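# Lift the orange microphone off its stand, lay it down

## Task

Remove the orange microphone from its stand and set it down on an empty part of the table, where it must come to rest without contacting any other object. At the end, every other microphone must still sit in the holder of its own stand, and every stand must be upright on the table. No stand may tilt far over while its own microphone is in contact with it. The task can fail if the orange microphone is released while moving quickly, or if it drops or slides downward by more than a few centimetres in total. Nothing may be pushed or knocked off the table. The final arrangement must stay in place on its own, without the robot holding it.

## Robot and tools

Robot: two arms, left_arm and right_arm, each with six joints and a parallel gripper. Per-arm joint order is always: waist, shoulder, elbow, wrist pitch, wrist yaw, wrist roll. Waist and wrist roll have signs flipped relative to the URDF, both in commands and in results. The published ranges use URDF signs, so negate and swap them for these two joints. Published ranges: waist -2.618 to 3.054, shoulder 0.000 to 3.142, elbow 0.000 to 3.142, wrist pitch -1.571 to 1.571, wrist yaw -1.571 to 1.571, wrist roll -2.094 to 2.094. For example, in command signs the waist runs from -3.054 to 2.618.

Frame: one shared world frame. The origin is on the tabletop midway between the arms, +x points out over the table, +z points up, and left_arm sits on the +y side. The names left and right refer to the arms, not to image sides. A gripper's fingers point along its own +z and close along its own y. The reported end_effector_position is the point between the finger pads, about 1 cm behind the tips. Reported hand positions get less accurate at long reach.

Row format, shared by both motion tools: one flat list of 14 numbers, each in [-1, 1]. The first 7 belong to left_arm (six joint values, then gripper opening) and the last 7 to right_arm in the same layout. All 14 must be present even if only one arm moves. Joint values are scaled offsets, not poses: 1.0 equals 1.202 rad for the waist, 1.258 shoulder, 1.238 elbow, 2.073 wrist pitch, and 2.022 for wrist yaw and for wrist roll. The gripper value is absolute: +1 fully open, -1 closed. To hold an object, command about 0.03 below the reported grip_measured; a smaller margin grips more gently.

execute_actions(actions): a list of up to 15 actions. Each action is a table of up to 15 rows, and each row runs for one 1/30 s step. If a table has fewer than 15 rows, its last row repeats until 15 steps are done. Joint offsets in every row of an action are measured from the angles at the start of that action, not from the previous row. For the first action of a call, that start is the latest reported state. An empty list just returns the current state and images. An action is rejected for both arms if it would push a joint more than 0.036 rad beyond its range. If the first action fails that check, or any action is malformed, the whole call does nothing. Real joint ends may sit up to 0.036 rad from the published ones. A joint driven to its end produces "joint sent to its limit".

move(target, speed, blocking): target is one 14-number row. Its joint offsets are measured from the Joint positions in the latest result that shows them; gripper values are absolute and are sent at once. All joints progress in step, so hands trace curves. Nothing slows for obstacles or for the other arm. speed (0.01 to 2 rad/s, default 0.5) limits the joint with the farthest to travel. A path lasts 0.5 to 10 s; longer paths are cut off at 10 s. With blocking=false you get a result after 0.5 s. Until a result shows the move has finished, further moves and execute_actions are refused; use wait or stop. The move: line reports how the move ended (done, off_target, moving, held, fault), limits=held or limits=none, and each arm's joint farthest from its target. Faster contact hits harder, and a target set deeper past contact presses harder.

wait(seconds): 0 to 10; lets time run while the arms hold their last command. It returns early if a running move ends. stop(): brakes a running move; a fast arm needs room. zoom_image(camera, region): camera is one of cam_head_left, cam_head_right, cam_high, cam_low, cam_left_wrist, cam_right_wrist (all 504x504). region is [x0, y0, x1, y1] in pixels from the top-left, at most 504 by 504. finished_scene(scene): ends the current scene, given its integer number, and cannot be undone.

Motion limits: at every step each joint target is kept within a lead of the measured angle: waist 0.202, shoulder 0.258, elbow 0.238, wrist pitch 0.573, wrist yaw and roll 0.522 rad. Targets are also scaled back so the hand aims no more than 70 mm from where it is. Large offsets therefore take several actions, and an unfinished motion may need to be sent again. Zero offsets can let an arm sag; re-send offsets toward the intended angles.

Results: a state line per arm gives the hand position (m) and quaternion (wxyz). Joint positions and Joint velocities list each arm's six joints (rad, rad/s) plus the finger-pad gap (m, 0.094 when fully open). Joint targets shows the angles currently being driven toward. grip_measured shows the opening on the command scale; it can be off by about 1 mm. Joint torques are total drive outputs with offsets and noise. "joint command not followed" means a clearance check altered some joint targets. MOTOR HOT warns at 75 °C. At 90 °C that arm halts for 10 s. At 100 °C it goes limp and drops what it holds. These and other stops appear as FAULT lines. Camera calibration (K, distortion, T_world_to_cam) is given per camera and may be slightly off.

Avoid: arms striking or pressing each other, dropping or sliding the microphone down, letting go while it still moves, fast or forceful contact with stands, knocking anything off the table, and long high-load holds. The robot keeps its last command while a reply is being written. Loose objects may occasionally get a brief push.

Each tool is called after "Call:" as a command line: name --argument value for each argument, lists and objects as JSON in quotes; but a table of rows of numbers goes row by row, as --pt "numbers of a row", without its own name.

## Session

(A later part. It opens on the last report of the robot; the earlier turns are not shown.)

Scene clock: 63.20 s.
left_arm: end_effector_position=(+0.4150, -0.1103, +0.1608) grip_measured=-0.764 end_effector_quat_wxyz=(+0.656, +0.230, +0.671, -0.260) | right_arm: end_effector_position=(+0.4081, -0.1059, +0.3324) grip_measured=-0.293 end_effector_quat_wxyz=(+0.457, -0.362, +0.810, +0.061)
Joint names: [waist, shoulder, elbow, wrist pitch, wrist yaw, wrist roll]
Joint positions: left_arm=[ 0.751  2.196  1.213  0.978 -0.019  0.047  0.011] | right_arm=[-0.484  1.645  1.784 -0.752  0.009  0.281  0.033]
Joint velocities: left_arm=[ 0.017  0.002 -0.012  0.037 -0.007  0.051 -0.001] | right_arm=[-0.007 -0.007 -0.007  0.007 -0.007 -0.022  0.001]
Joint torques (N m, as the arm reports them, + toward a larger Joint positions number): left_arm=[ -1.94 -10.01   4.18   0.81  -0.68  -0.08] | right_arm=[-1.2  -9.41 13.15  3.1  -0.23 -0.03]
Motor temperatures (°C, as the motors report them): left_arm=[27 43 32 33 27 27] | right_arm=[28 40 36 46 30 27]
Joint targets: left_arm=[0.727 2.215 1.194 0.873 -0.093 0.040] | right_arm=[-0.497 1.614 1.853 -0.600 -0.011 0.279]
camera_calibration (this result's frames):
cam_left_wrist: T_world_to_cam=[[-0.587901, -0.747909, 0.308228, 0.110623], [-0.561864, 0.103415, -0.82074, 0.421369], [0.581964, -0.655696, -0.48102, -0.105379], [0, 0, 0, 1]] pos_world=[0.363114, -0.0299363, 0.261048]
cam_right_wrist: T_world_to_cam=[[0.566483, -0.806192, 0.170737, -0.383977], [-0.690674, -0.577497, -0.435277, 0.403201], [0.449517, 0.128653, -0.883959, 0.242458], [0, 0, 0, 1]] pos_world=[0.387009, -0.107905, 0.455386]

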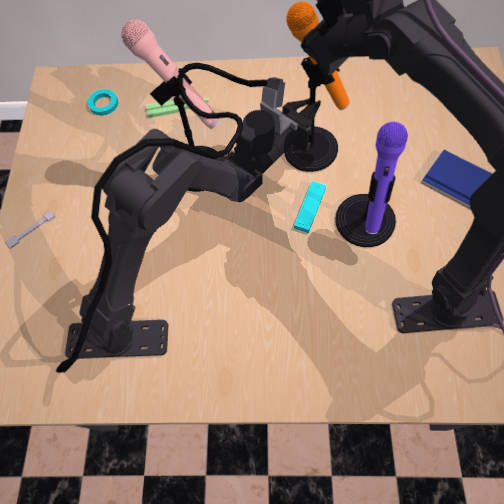

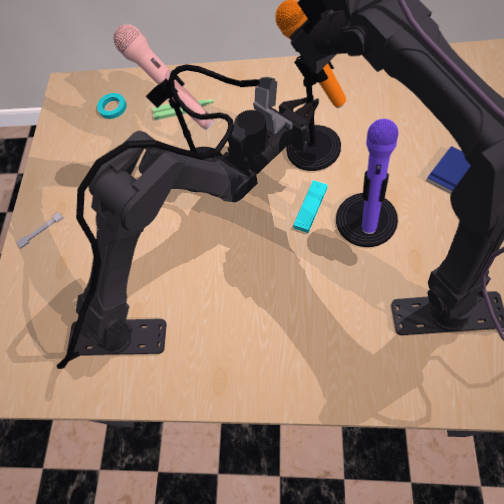

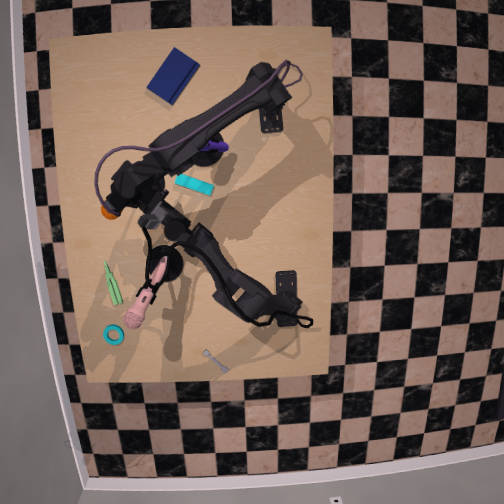

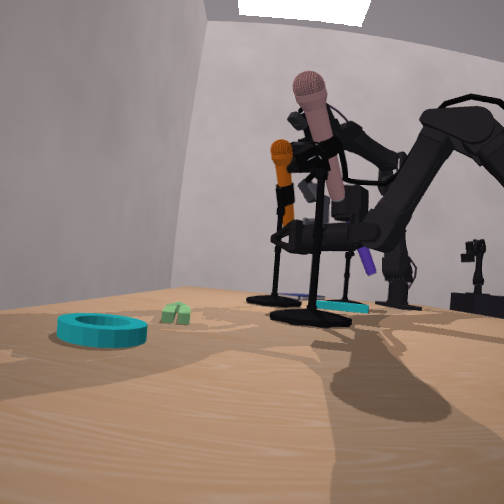

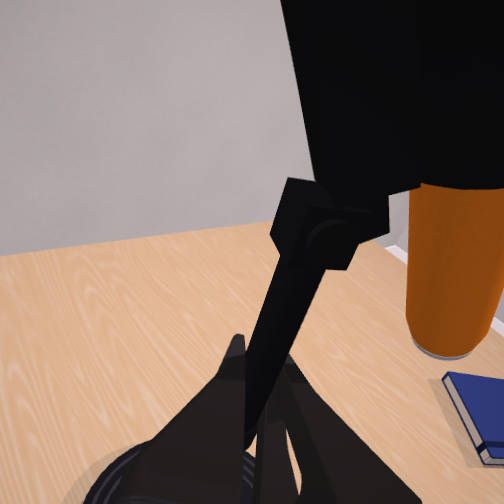

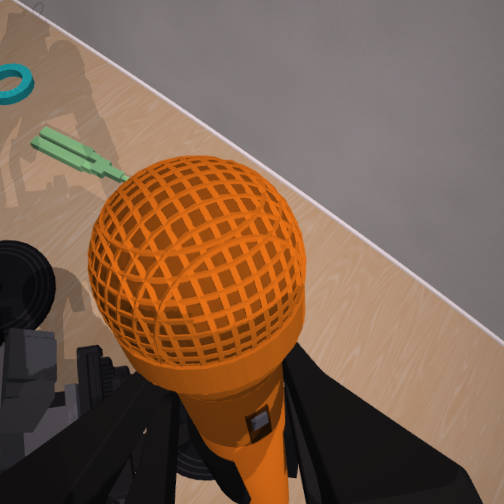

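Call:
move --target '[0,0,0,0,0,0,0.2,0,0,0,0,0,0,0.8]'

Call:
move --target '[0,0.08,0.06,-0.14,0,-0.02,0.2,0,-0.25,-0.15,0.03,0,0,0.8]' --speed 0.3

Call:
move --target '[0,0,0,0,0,0,-0.9,-0.5,0.2,0.15,0,0.74,-0.14,0.8]' --speed 0.8

Scene clock: 73.63 s.
left_arm: end_effector_position=(+0.4144, -0.1112, +0.1597) grip_measured=+0.197 end_effector_quat_wxyz=(+0.655, +0.231, +0.670, -0.261) | right_arm: end_effector_position=(+0.4086, -0.1057, +0.3313) grip_measured=+0.798 end_effector_quat_wxyz=(+0.456, -0.362, +0.811, +0.061)
Joint names: [waist, shoulder, elbow, wrist pitch, wrist yaw, wrist roll]
Joint positions: left_arm=[ 0.752  2.199  1.213  0.98  -0.017  0.047  0.056] | right_arm=[-0.484  1.647  1.783 -0.751  0.01   0.281  0.084]
Joint velocities: left_arm=[-0.002 -0.002 -0.012  0.022 -0.095 -0.037  0.   ] | right_arm=[-0.002  0.007 -0.017 -0.066  0.022  0.081 -0.   ]
Joint torques (N m, as the arm reports them, + toward a larger Joint positions number): left_arm=[ -0.05 -11.9    5.76   1.81   0.01   0.  ] | right_arm=[-0.03 -7.29  7.62  1.62  0.   -0.01]
Motor temperatures (°C, as the motors report them): left_arm=[27 43 32 32 27 27] | right_arm=[28 42 37 51 30 27]
Joint targets: left_arm=[0.751 2.196 1.213 0.978 -0.019 0.047] | right_arm=[-0.484 1.645 1.785 -0.752 0.009 0.281]
move: done; limits=none; left_arm: farthest joint: the shoulder, 0.003 radians from its target (0.000 radians at the start); right_arm: farthest joint: the shoulder, 0.002 radians from its target (0.000 radians at the start)
camera_calibration (this result's frames):
cam_left_wrist: T_world_to_cam=[[-0.590091, -0.746187, 0.308217, 0.111081], [-0.561785, 0.105331, -0.820551, 0.42035], [0.57982, -0.657351, -0.481351, -0.105397], [0, 0, 0, 1]] pos_world=[0.362805, -0.0306715, 0.259949]
cam_right_wrist: T_world_to_cam=[[0.566487, -0.806163, 0.170864, -0.383914], [-0.691503, -0.577806, -0.433548, 0.402887], [0.448236, 0.127446, -0.884784, 0.24188], [0, 0, 0, 1]] pos_world=[0.387661, -0.107533, 0.45428]

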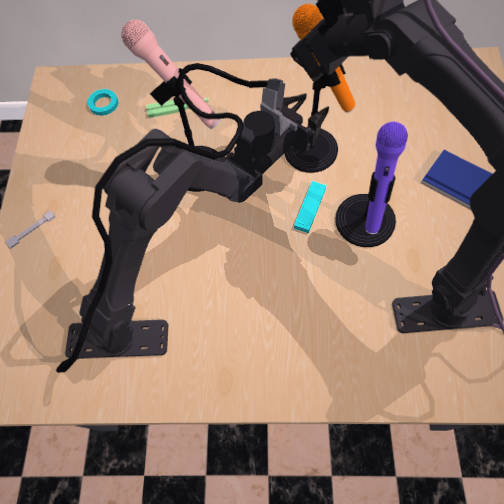

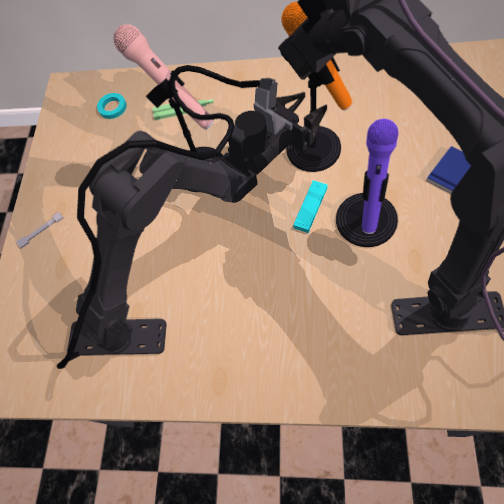

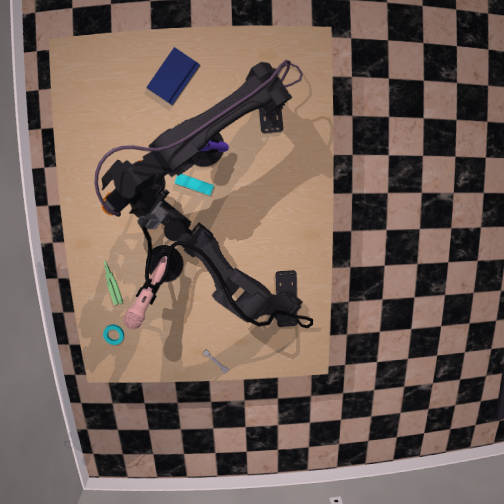

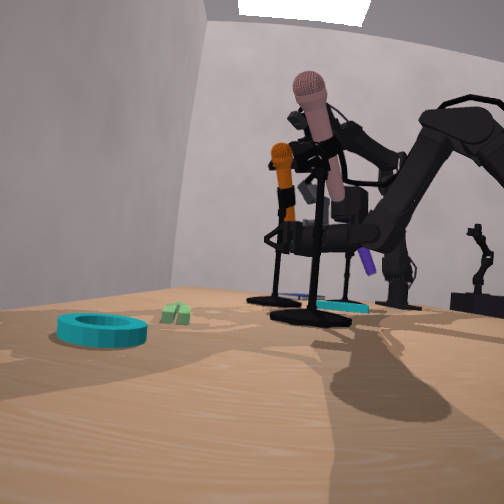

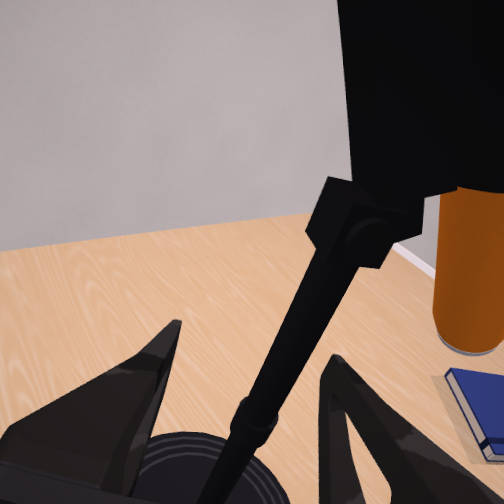

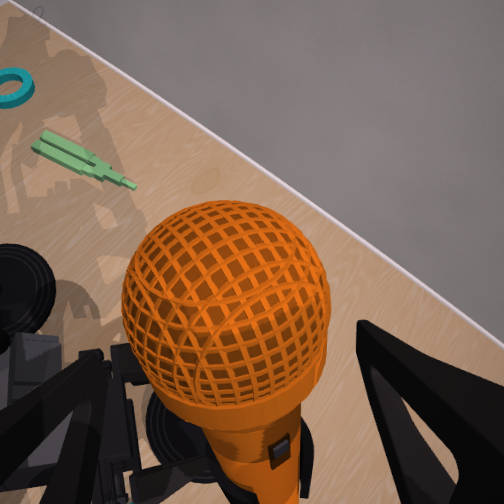

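Scene clock: 75.27 s.
left_arm: end_effector_position=(+0.4122, -0.1092, +0.0516) grip_measured=+0.197 end_effector_quat_wxyz=(+0.540, +0.280, +0.767, -0.204) | right_arm: end_effector_position=(+0.3500, -0.1428, +0.3977) grip_measured=+0.798 end_effector_quat_wxyz=(+0.540, -0.342, +0.766, +0.073)
Joint names: [waist, shoulder, elbow, wrist pitch, wrist yaw, wrist roll]
Joint positions: left_arm=[ 0.752  2.3    1.261  0.7   -0.017  0.017  0.056] | right_arm=[-0.484  1.345  1.614 -0.688  0.01   0.281  0.084]
Joint velocities: left_arm=[ 0.017 -0.002 -0.007  0.037 -0.007 -0.037  0.   ] | right_arm=[ 0.007 -0.022 -0.017  0.007 -0.081 -0.007  0.   ]
Joint torques (N m, as the arm reports them, + toward a larger Joint positions number): left_arm=[  0.03 -12.24   7.67   1.71   0.02  -0.11] | right_arm=[-0.06 -5.29  5.9   1.76  0.01 -0.01]
Motor temperatures (°C, as the motors report them): left_arm=[27 44 32 33 27 27] | right_arm=[28 41 37 50 30 27]
Joint targets: left_arm=[0.752 2.299 1.287 0.690 -0.017 0.007] | right_arm=[-0.484 1.332 1.597 -0.689 0.010 0.281]
move: off_target (left_arm); limits=none; left_arm: farthest joint: the elbow, 0.027 radians from its target (0.074 radians at the start); right_arm: farthest joint: the elbow, 0.017 radians from its target (0.186 radians at the start)
camera_calibration (this result's frames):
cam_left_wrist: T_world_to_cam=[[-0.529829, -0.811785, 0.245533, 0.115783], [-0.728408, 0.287278, -0.622008, 0.40855], [0.4344, -0.508406, -0.743519, -0.0651115], [0, 0, 0, 1]] pos_world=[0.387221, -0.0564798, 0.177281]
cam_right_wrist: T_world_to_cam=[[0.537719, -0.824389, 0.176754, -0.386865], [-0.606077, -0.523684, -0.598686, 0.41321], [0.586113, 0.214798, -0.781238, 0.25463], [0, 0, 0, 1]] pos_world=[0.30922, -0.157229, 0.51469]

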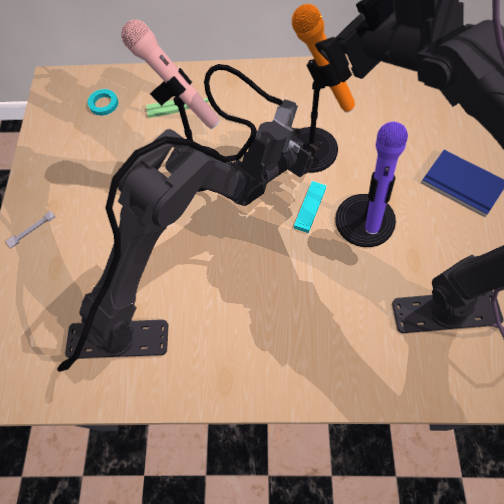

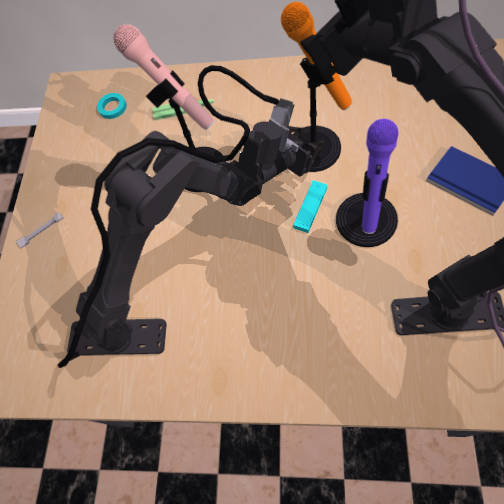

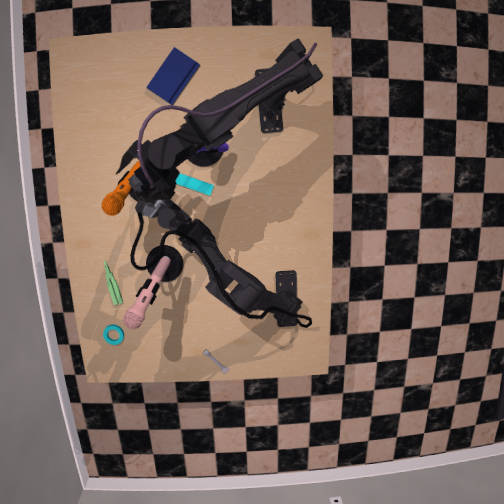

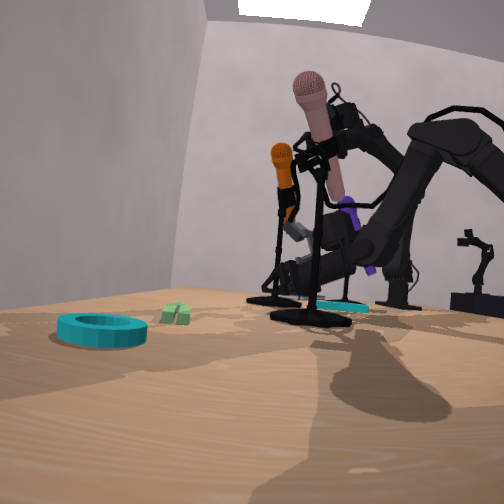

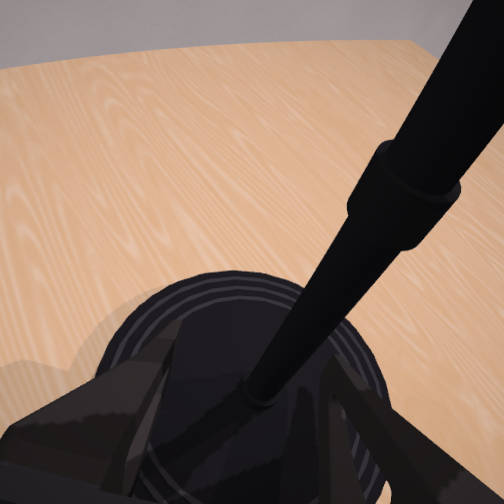

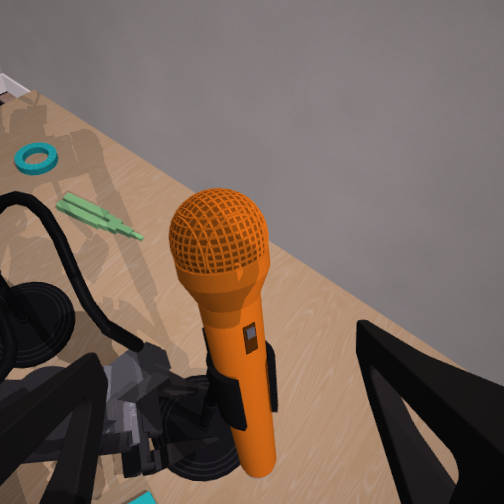

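Scene clock: 78.00 s.
left_arm: end_effector_position=(+0.4091, -0.1127, +0.0515) grip_measured=-0.765 end_effector_quat_wxyz=(+0.538, +0.284, +0.766, -0.209) | right_arm: end_effector_position=(+0.2970, -0.1306, +0.4480) grip_measured=+0.798 end_effector_quat_wxyz=(+0.634, -0.057, +0.718, -0.282)
Joint names: [waist, shoulder, elbow, wrist pitch, wrist yaw, wrist roll]
Joint positions: left_arm=[ 0.756  2.3    1.261  0.699 -0.006  0.018  0.011] | right_arm=[-1.081  1.586  1.777 -0.685  1.491  0.006  0.084]
Joint velocities: left_arm=[ 0.017 -0.017 -0.012 -0.022 -0.007  0.022 -0.   ] | right_arm=[-0.012  0.012  0.002 -0.007  0.154  0.007 -0.001]
Joint torques (N m, as the arm reports them, + toward a larger Joint positions number): left_arm=[ -0.37 -12.14   5.47   1.82  -0.08   0.  ] | right_arm=[-0.42 -5.22  8.8   1.19  0.53 -0.07]
Motor temperatures (°C, as the motors report them): left_arm=[27 44 32 33 27 27] | right_arm=[28 40 36 48 30 27]
Joint targets: left_arm=[0.752 2.300 1.261 0.699 -0.017 0.018] | right_arm=[-1.085 1.597 1.800 -0.688 1.506 -0.002]
move: off_target (right_arm); limits=none; left_arm: farthest joint: the wrist yaw, 0.011 radians from its target (0.000 radians at the start); right_arm: farthest joint: the elbow, 0.023 radians from its target (0.185 radians at the start)
camera_calibration (this result's frames):
cam_left_wrist: T_world_to_cam=[[-0.540766, -0.803415, 0.249192, 0.11658], [-0.72615, 0.296334, -0.620397, 0.407155], [0.424592, -0.516441, -0.743647, -0.0625335], [0, 0, 0, 1]] pos_world=[0.385249, -0.0592871, 0.177044]
cam_right_wrist: T_world_to_cam=[[-0.342157, -0.860831, 0.376695, -0.190177], [-0.58254, -0.120222, -0.803862, 0.555284], [0.737276, -0.494486, -0.460334, 0.0410898], [0, 0, 0, 1]] pos_world=[0.22811, -0.0766347, 0.536925]

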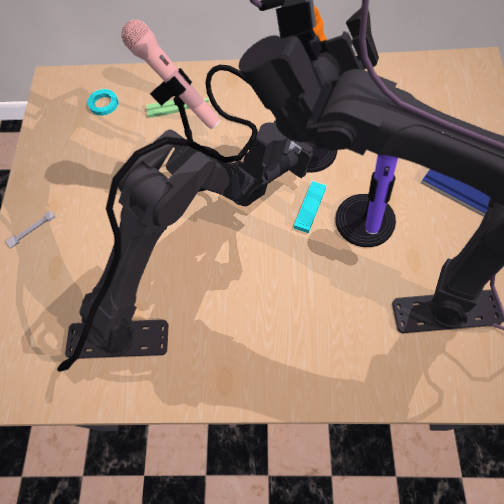

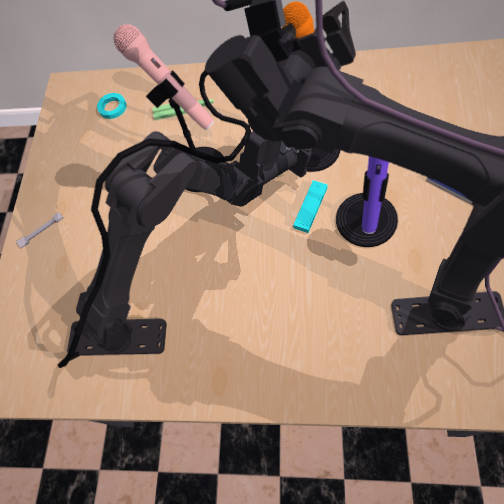

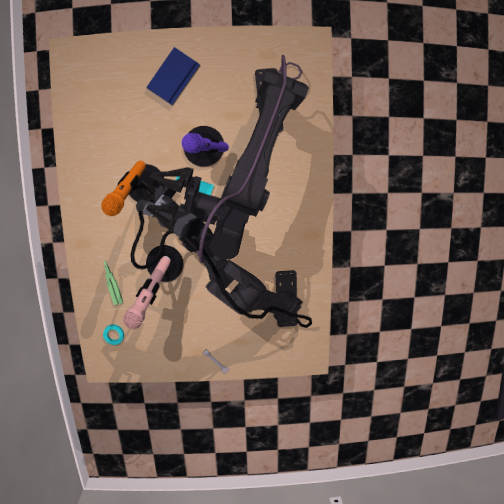

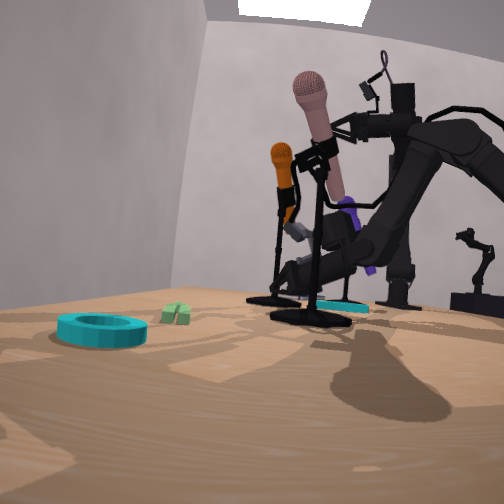

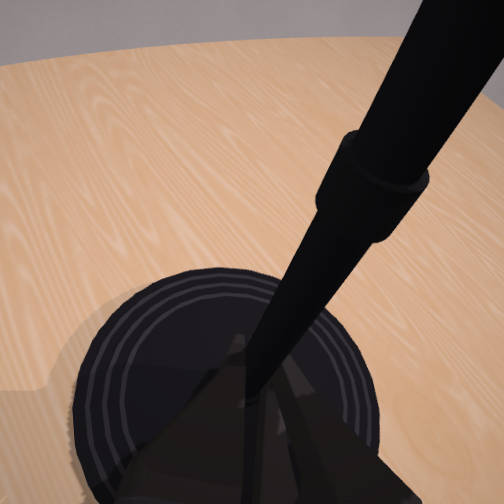

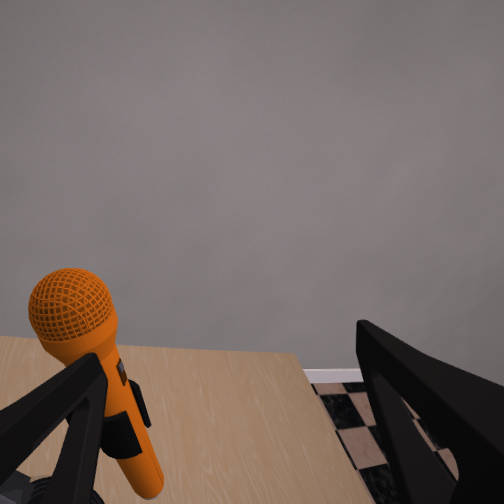

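Call:
move --target '[0,0,0,0,0,0,-0.9,0.07,0.3,-0.018,0.126,0.007,0,1]' --speed 0.4

Scene clock: 81.23 s.
left_arm: end_effector_position=(+0.4091, -0.1127, +0.0515) grip_measured=-0.765 end_effector_quat_wxyz=(+0.538, +0.284, +0.766, -0.209) | right_arm: end_effector_position=(+0.3677, -0.0538, +0.3215) grip_measured=+0.999 end_effector_quat_wxyz=(+0.596, -0.076, +0.719, -0.349)
Joint names: [waist, shoulder, elbow, wrist pitch, wrist yaw, wrist roll]
Joint positions: left_arm=[ 0.756  2.3    1.261  0.699 -0.006  0.018  0.011] | right_arm=[-1.002  1.965  1.76  -0.426  1.493  0.006  0.094]
Joint velocities: left_arm=[-0.002 -0.012 -0.002 -0.037  0.007  0.037  0.001] | right_arm=[-0.007 -0.002 -0.017  0.007  0.037  0.022 -0.001]
Joint torques (N m, as the arm reports them, + toward a larger Joint positions number): left_arm=[  0.03 -12.15   5.46   1.82   0.03   0.  ] | right_arm=[ 0.44 -9.75  7.1   1.19  0.59 -0.01]
Motor temperatures (°C, as the motors report them): left_arm=[27 45 32 34 27 27] | right_arm=[28 40 35 47 30 27]
Joint targets: left_arm=[0.756 2.300 1.261 0.699 -0.006 0.018] | right_arm=[-0.997 1.963 1.755 -0.424 1.506 0.006]
move: done; limits=none; left_arm: farthest joint: the waist, 0.000 radians from its target (0.000 radians at the start); right_arm: farthest joint: the wrist yaw, 0.013 radians from its target (0.013 radians at the start)
camera_calibration (this result's frames):
cam_left_wrist: T_world_to_cam=[[-0.540766, -0.803415, 0.249192, 0.11658], [-0.72615, 0.296334, -0.620397, 0.407155], [0.424592, -0.516441, -0.743647, -0.0625335], [0, 0, 0, 1]] pos_world=[0.385249, -0.0592871, 0.177044]
cam_right_wrist: T_world_to_cam=[[-0.381837, -0.777565, 0.499593, -0.0726464], [-0.639892, -0.167626, -0.74996, 0.505225], [0.666888, -0.606048, -0.433552, -0.0199717], [0, 0, 0, 1]] pos_world=[0.308869, 0.0160977, 0.406533]

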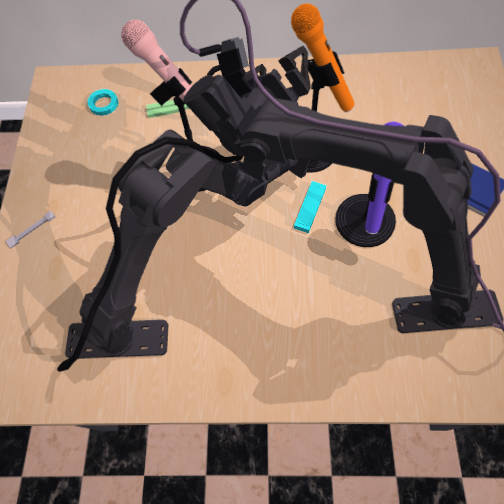

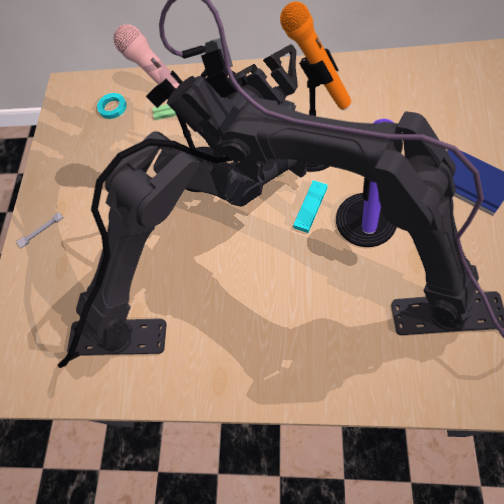

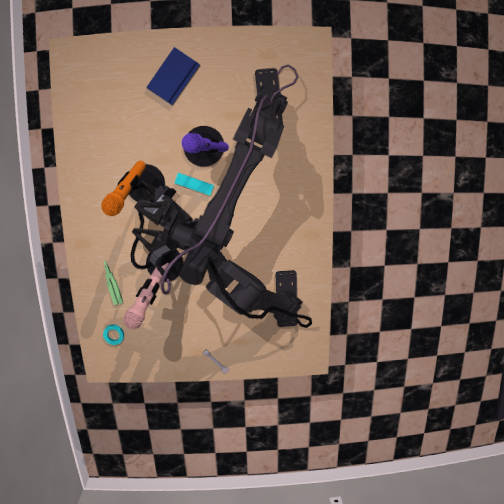

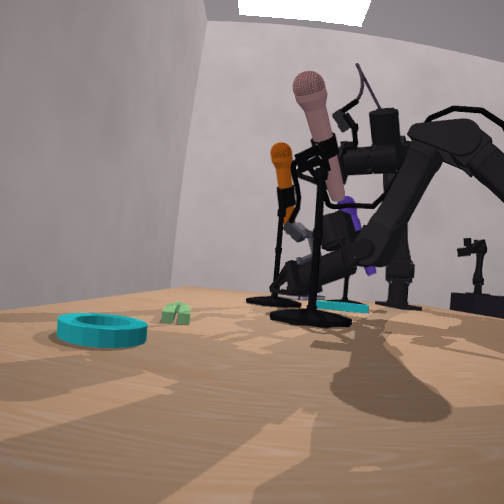

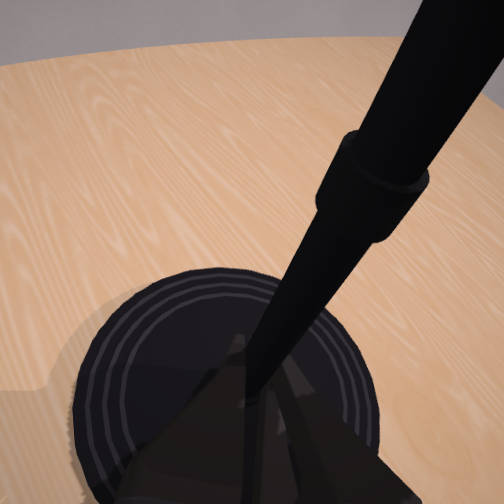

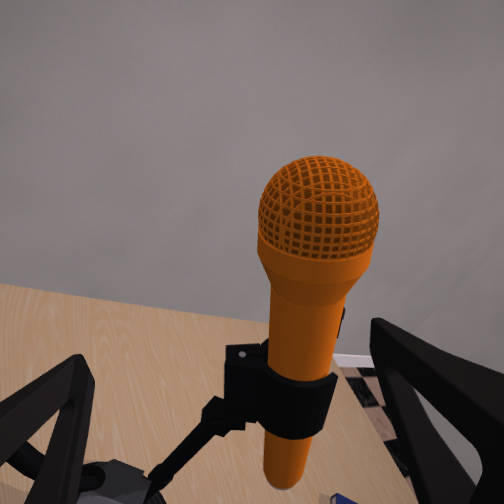

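Call:
move --target '[0,0,0,0,0,0,-0.9,0.125,0,0,0,0.007,0,1]' --speed 0.15

Scene clock: 84.03 s.
left_arm: end_effector_position=(+0.4091, -0.1127, +0.0515) grip_measured=-0.765 end_effector_quat_wxyz=(+0.538, +0.284, +0.766, -0.209) | right_arm: end_effector_position=(+0.4089, -0.1105, +0.3216) grip_measured=+0.999 end_effector_quat_wxyz=(+0.569, -0.022, +0.723, -0.392)
Joint names: [waist, shoulder, elbow, wrist pitch, wrist yaw, wrist roll]
Joint positions: left_arm=[ 0.756  2.3    1.261  0.699 -0.006  0.018  0.011] | right_arm=[-0.855  1.965  1.76  -0.426  1.493  0.006  0.094]
Joint velocities: left_arm=[-0.007 -0.017 -0.002  0.037 -0.037  0.051 -0.001] | right_arm=[ 0.007  0.007 -0.017 -0.037 -0.051  0.037  0.001]
Joint torques (N m, as the arm reports them, + toward a larger Joint positions number): left_arm=[  0.03 -12.12   5.47   1.82   0.02   0.  ] | right_arm=[ 0.14 -9.64  7.47  1.15  0.6  -0.01]
Motor temperatures (°C, as the motors report them): left_arm=[27 46 33 34 27 27] | right_arm=[28 41 35 45 30 27]
Joint targets: left_arm=[0.756 2.300 1.261 0.699 -0.006 0.018] | right_arm=[-0.852 1.965 1.760 -0.426 1.507 0.006]
move: done; limits=none; left_arm: farthest joint: the waist, 0.000 radians from its target (0.000 radians at the start); right_arm: farthest joint: the wrist yaw, 0.015 radians from its target (0.015 radians at the start)
camera_calibration (this result's frames):
cam_left_wrist: T_world_to_cam=[[-0.540766, -0.803415, 0.249192, 0.11658], [-0.72615, 0.296334, -0.620397, 0.407155], [0.424592, -0.516441, -0.743647, -0.0625335], [0, 0, 0, 1]] pos_world=[0.385249, -0.0592871, 0.177044]
cam_right_wrist: T_world_to_cam=[[-0.492286, -0.713247, 0.498932, -0.048537], [-0.657248, -0.0712169, -0.750302, 0.539997], [0.570683, -0.697285, -0.433722, -0.0524904], [0, 0, 0, 1]] pos_world=[0.360973, -0.0327627, 0.406611]

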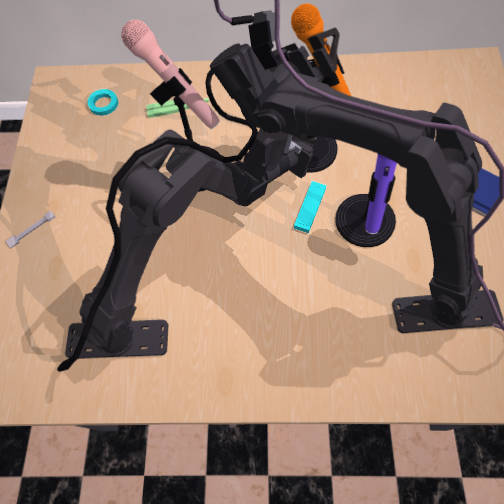

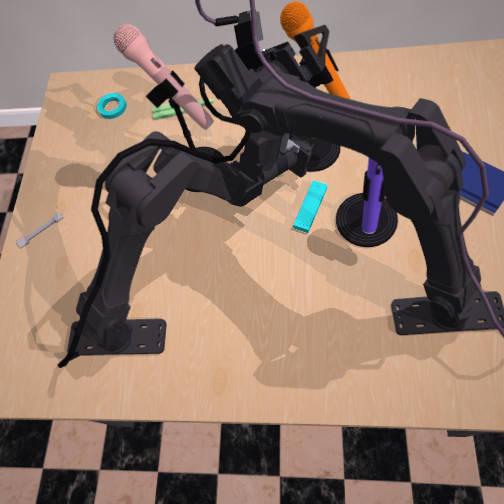

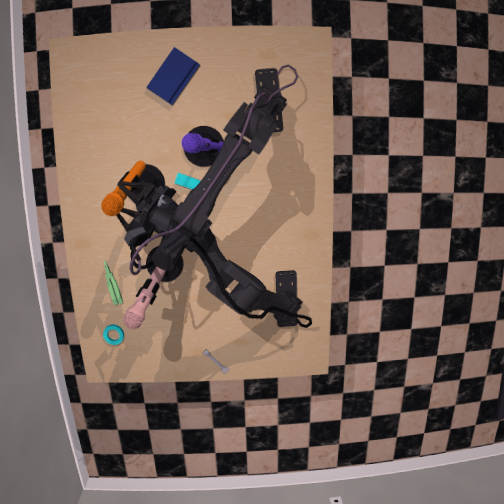

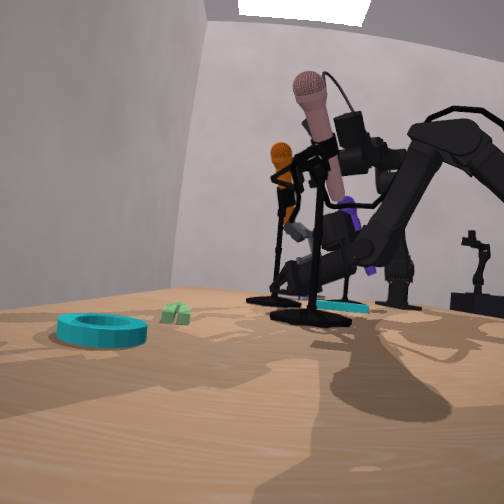

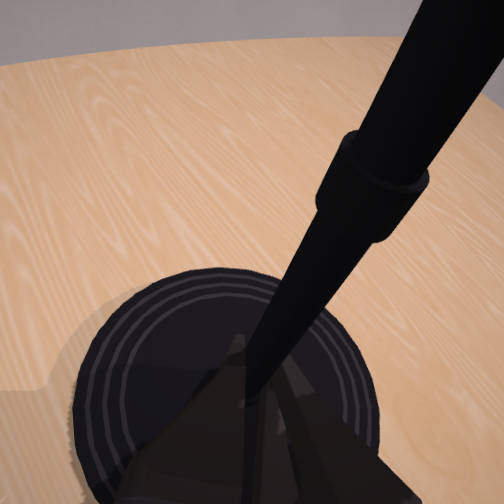

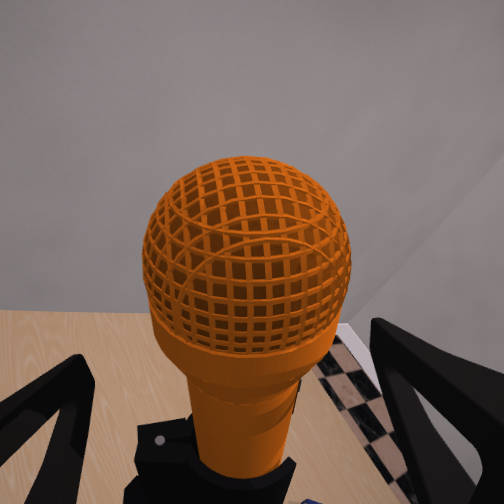

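Call:
move --target '[0,0,0,0,0,0,-0.9,0.02,0,0,0,0.03,0,0.4]' --speed 0.1

Call:
execute_actions --actions '[[[0,0,0,0,0,0,-0.9,0,0,0,0,0,0,-0.4]],[[0,0.02,-0.02,-0.075,0,-0.04,-0.9,-0.01,-0.02,0.05,0.03,0.01,0,-0.4]],[[0,0.02,-0.02,-0.075,0,-0.08,-0.9,-0.02,-0.03,0.1,0.05,0.012,0,-0.4]],[[0,0.02,-0.02,-0.075,0,-0.08,-0.9,-0.02,-0.03,0.1,0.05,0.012,0,-0.4]],[[0,0.02,-0.02,-0.075,0,-0.08,-0.9,-0.02,-0.03,0.1,0.05,0.012,0,-0.4]]]'

Scene clock: 91.20 s.
left_arm: end_effector_position=(+0.4091, -0.1127, +0.0515) grip_measured=-0.765 end_effector_quat_wxyz=(+0.538, +0.284, +0.766, -0.209) | right_arm: end_effector_position=(+0.4098, -0.1231, +0.3263) grip_measured=+0.402 end_effector_quat_wxyz=(+0.565, -0.003, +0.714, -0.413)
Joint names: [waist, shoulder, elbow, wrist pitch, wrist yaw, wrist roll]
Joint positions: left_arm=[ 0.756  2.3    1.261  0.699 -0.006  0.018  0.011] | right_arm=[-0.837  1.965  1.76  -0.426  1.537  0.006  0.066]
Joint velocities: left_arm=[ 0.017 -0.002  0.002 -0.051 -0.066 -0.022 -0.   ] | right_arm=[-0.002 -0.007 -0.007 -0.022 -0.066 -0.007  0.   ]
Joint torques (N m, as the arm reports them, + toward a larger Joint positions number): left_arm=[  0.02 -12.13   5.45   1.82   0.03   0.  ] | right_arm=[ 0.45 -9.62  7.45  1.13  0.64 -0.01]
Motor temperatures (°C, as the motors report them): left_arm=[27 47 33 35 27 27] | right_arm=[28 42 34 43 30 27]
Joint targets: left_arm=[0.756 2.300 1.261 0.699 -0.006 0.018] | right_arm=[-0.831 1.965 1.760 -0.426 1.553 0.006]
move: done; limits=none; left_arm: farthest joint: the waist, 0.000 radians from its target (0.000 radians at the start); right_arm: farthest joint: the wrist yaw, 0.016 radians from its target (0.061 radians at the start)
camera_calibration (this result's frames):
cam_left_wrist: T_world_to_cam=[[-0.540766, -0.803415, 0.249192, 0.11658], [-0.72615, 0.296334, -0.620397, 0.407155], [0.424592, -0.516441, -0.743647, -0.0625335], [0, 0, 0, 1]] pos_world=[0.385249, -0.0592871, 0.177044]
cam_right_wrist: T_world_to_cam=[[-0.540331, -0.677476, 0.499067, -0.0354163], [-0.644546, -0.0480411, -0.763054, 0.544992], [0.540927, -0.733974, -0.410707, -0.0596109], [0, 0, 0, 1]] pos_world=[0.364381, -0.0415645, 0.409051]

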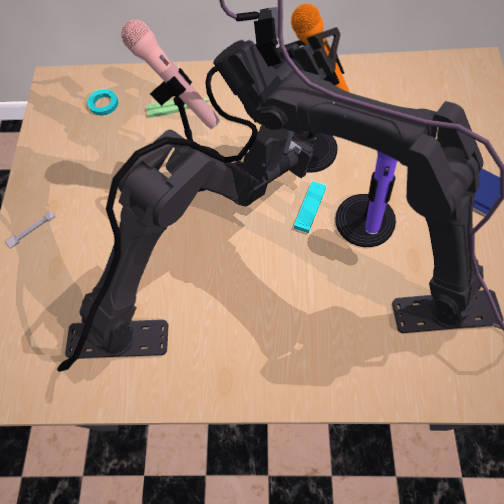

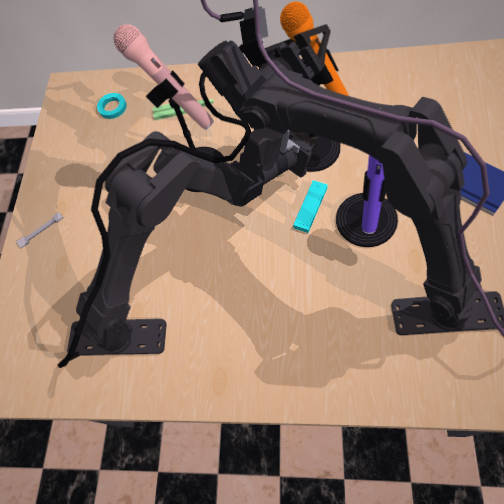

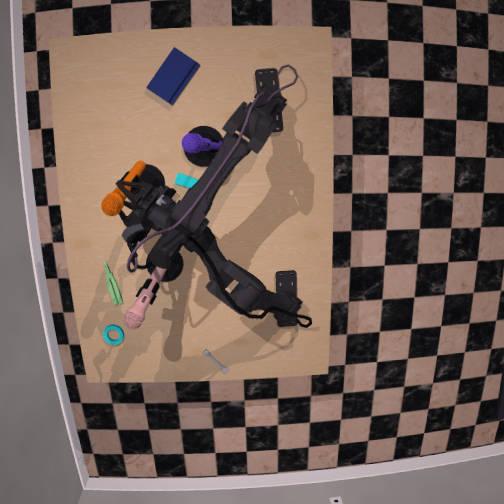

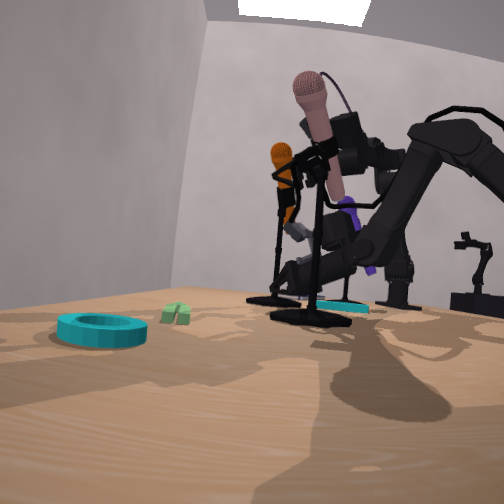

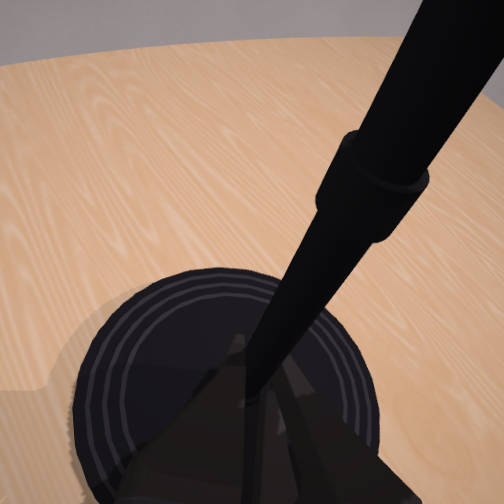

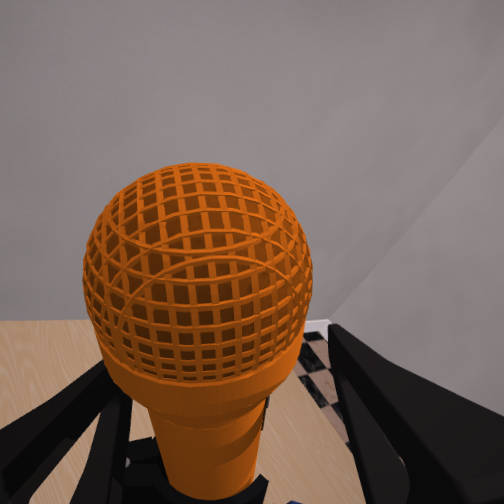

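Scene clock: 93.70 s.
left_arm: end_effector_position=(+0.4083, -0.1122, +0.0483) grip_measured=-0.763 end_effector_quat_wxyz=(+0.543, +0.326, +0.752, -0.184) | right_arm: end_effector_position=(+0.4153, -0.1039, +0.3832) grip_measured=-0.291 end_effector_quat_wxyz=(+0.622, +0.072, +0.713, -0.314)
Joint names: [waist, shoulder, elbow, wrist pitch, wrist yaw, wrist roll]
Joint positions: left_arm=[ 0.753  2.303  1.26   0.692  0.007 -0.085  0.011] | right_arm=[-0.852  1.988  1.964 -0.356  1.496 -0.011  0.033]
Joint velocities: left_arm=[-0.012 -0.002  0.017  0.081 -0.066  0.007 -0.001] | right_arm=[-0.002  0.007  0.002 -0.007 -0.022  0.037 -0.001]
Joint torques (N m, as the arm reports them, + toward a larger Joint positions number): left_arm=[  0.09 -10.     3.43   0.29   0.01  -1.55] | right_arm=[ -1.88 -13.14  12.46   2.23   0.52  -0.11]
Motor temperatures (°C, as the motors report them): left_arm=[27 46 33 35 27 27] | right_arm=[28 43 34 43 30 27]
Joint targets: left_arm=[0.754 2.328 1.235 0.537 0.006 -0.232] | right_arm=[-0.872 1.943 2.026 -0.255 1.514 -0.022]
camera_calibration (this result's frames):
cam_left_wrist: T_world_to_cam=[[-0.587058, -0.793887, 0.158451, 0.14171], [-0.677174, 0.374312, -0.633503, 0.393861], [0.443619, -0.479202, -0.757342, -0.0672316], [0, 0, 0, 1]] pos_world=[0.37973, -0.0671427, 0.176141]
cam_right_wrist: T_world_to_cam=[[-0.557054, -0.791324, 0.251989, 0.0419679], [-0.529377, 0.104555, -0.841919, 0.591184], [0.639884, -0.602391, -0.477151, -0.0270606], [0, 0, 0, 1]] pos_world=[0.353653, -0.0449023, 0.474242]

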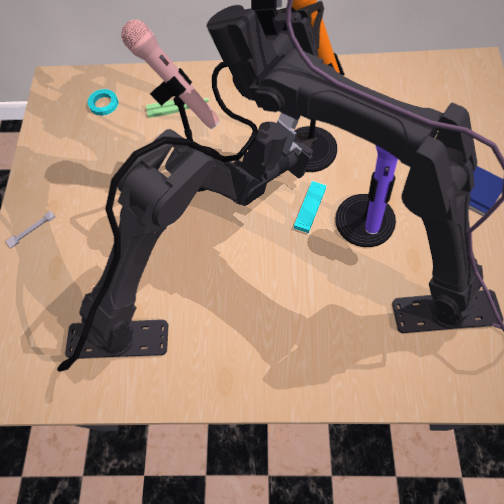

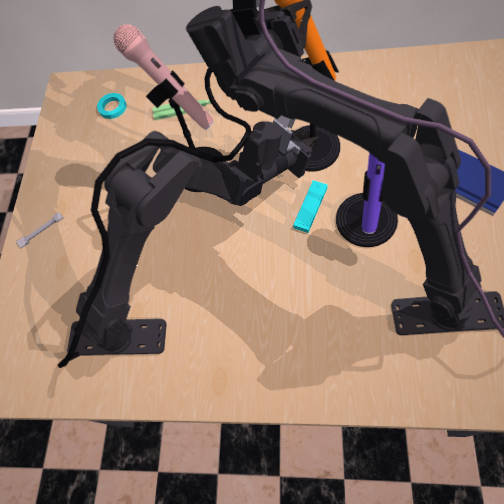

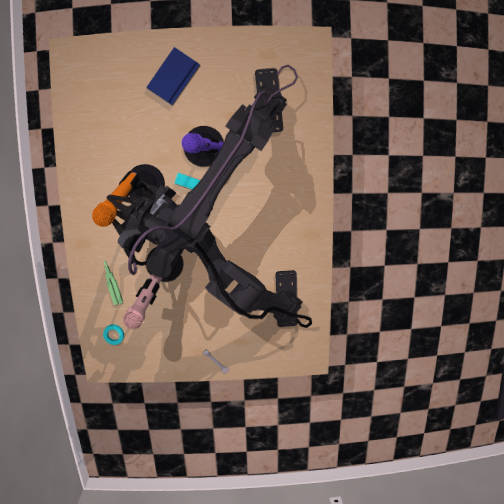

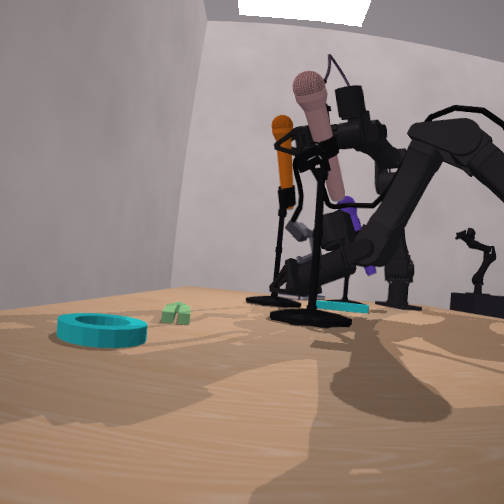

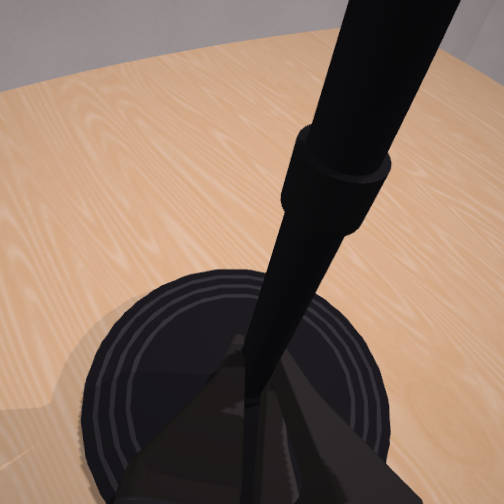

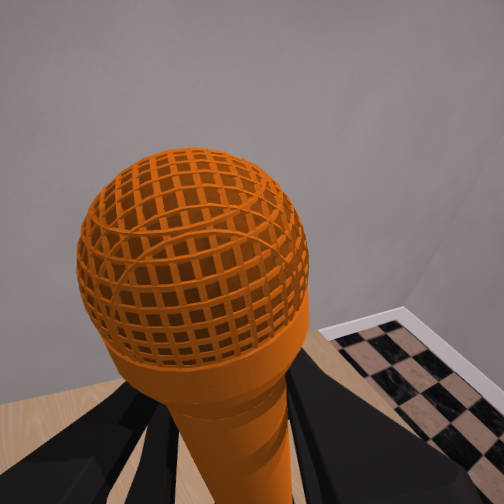

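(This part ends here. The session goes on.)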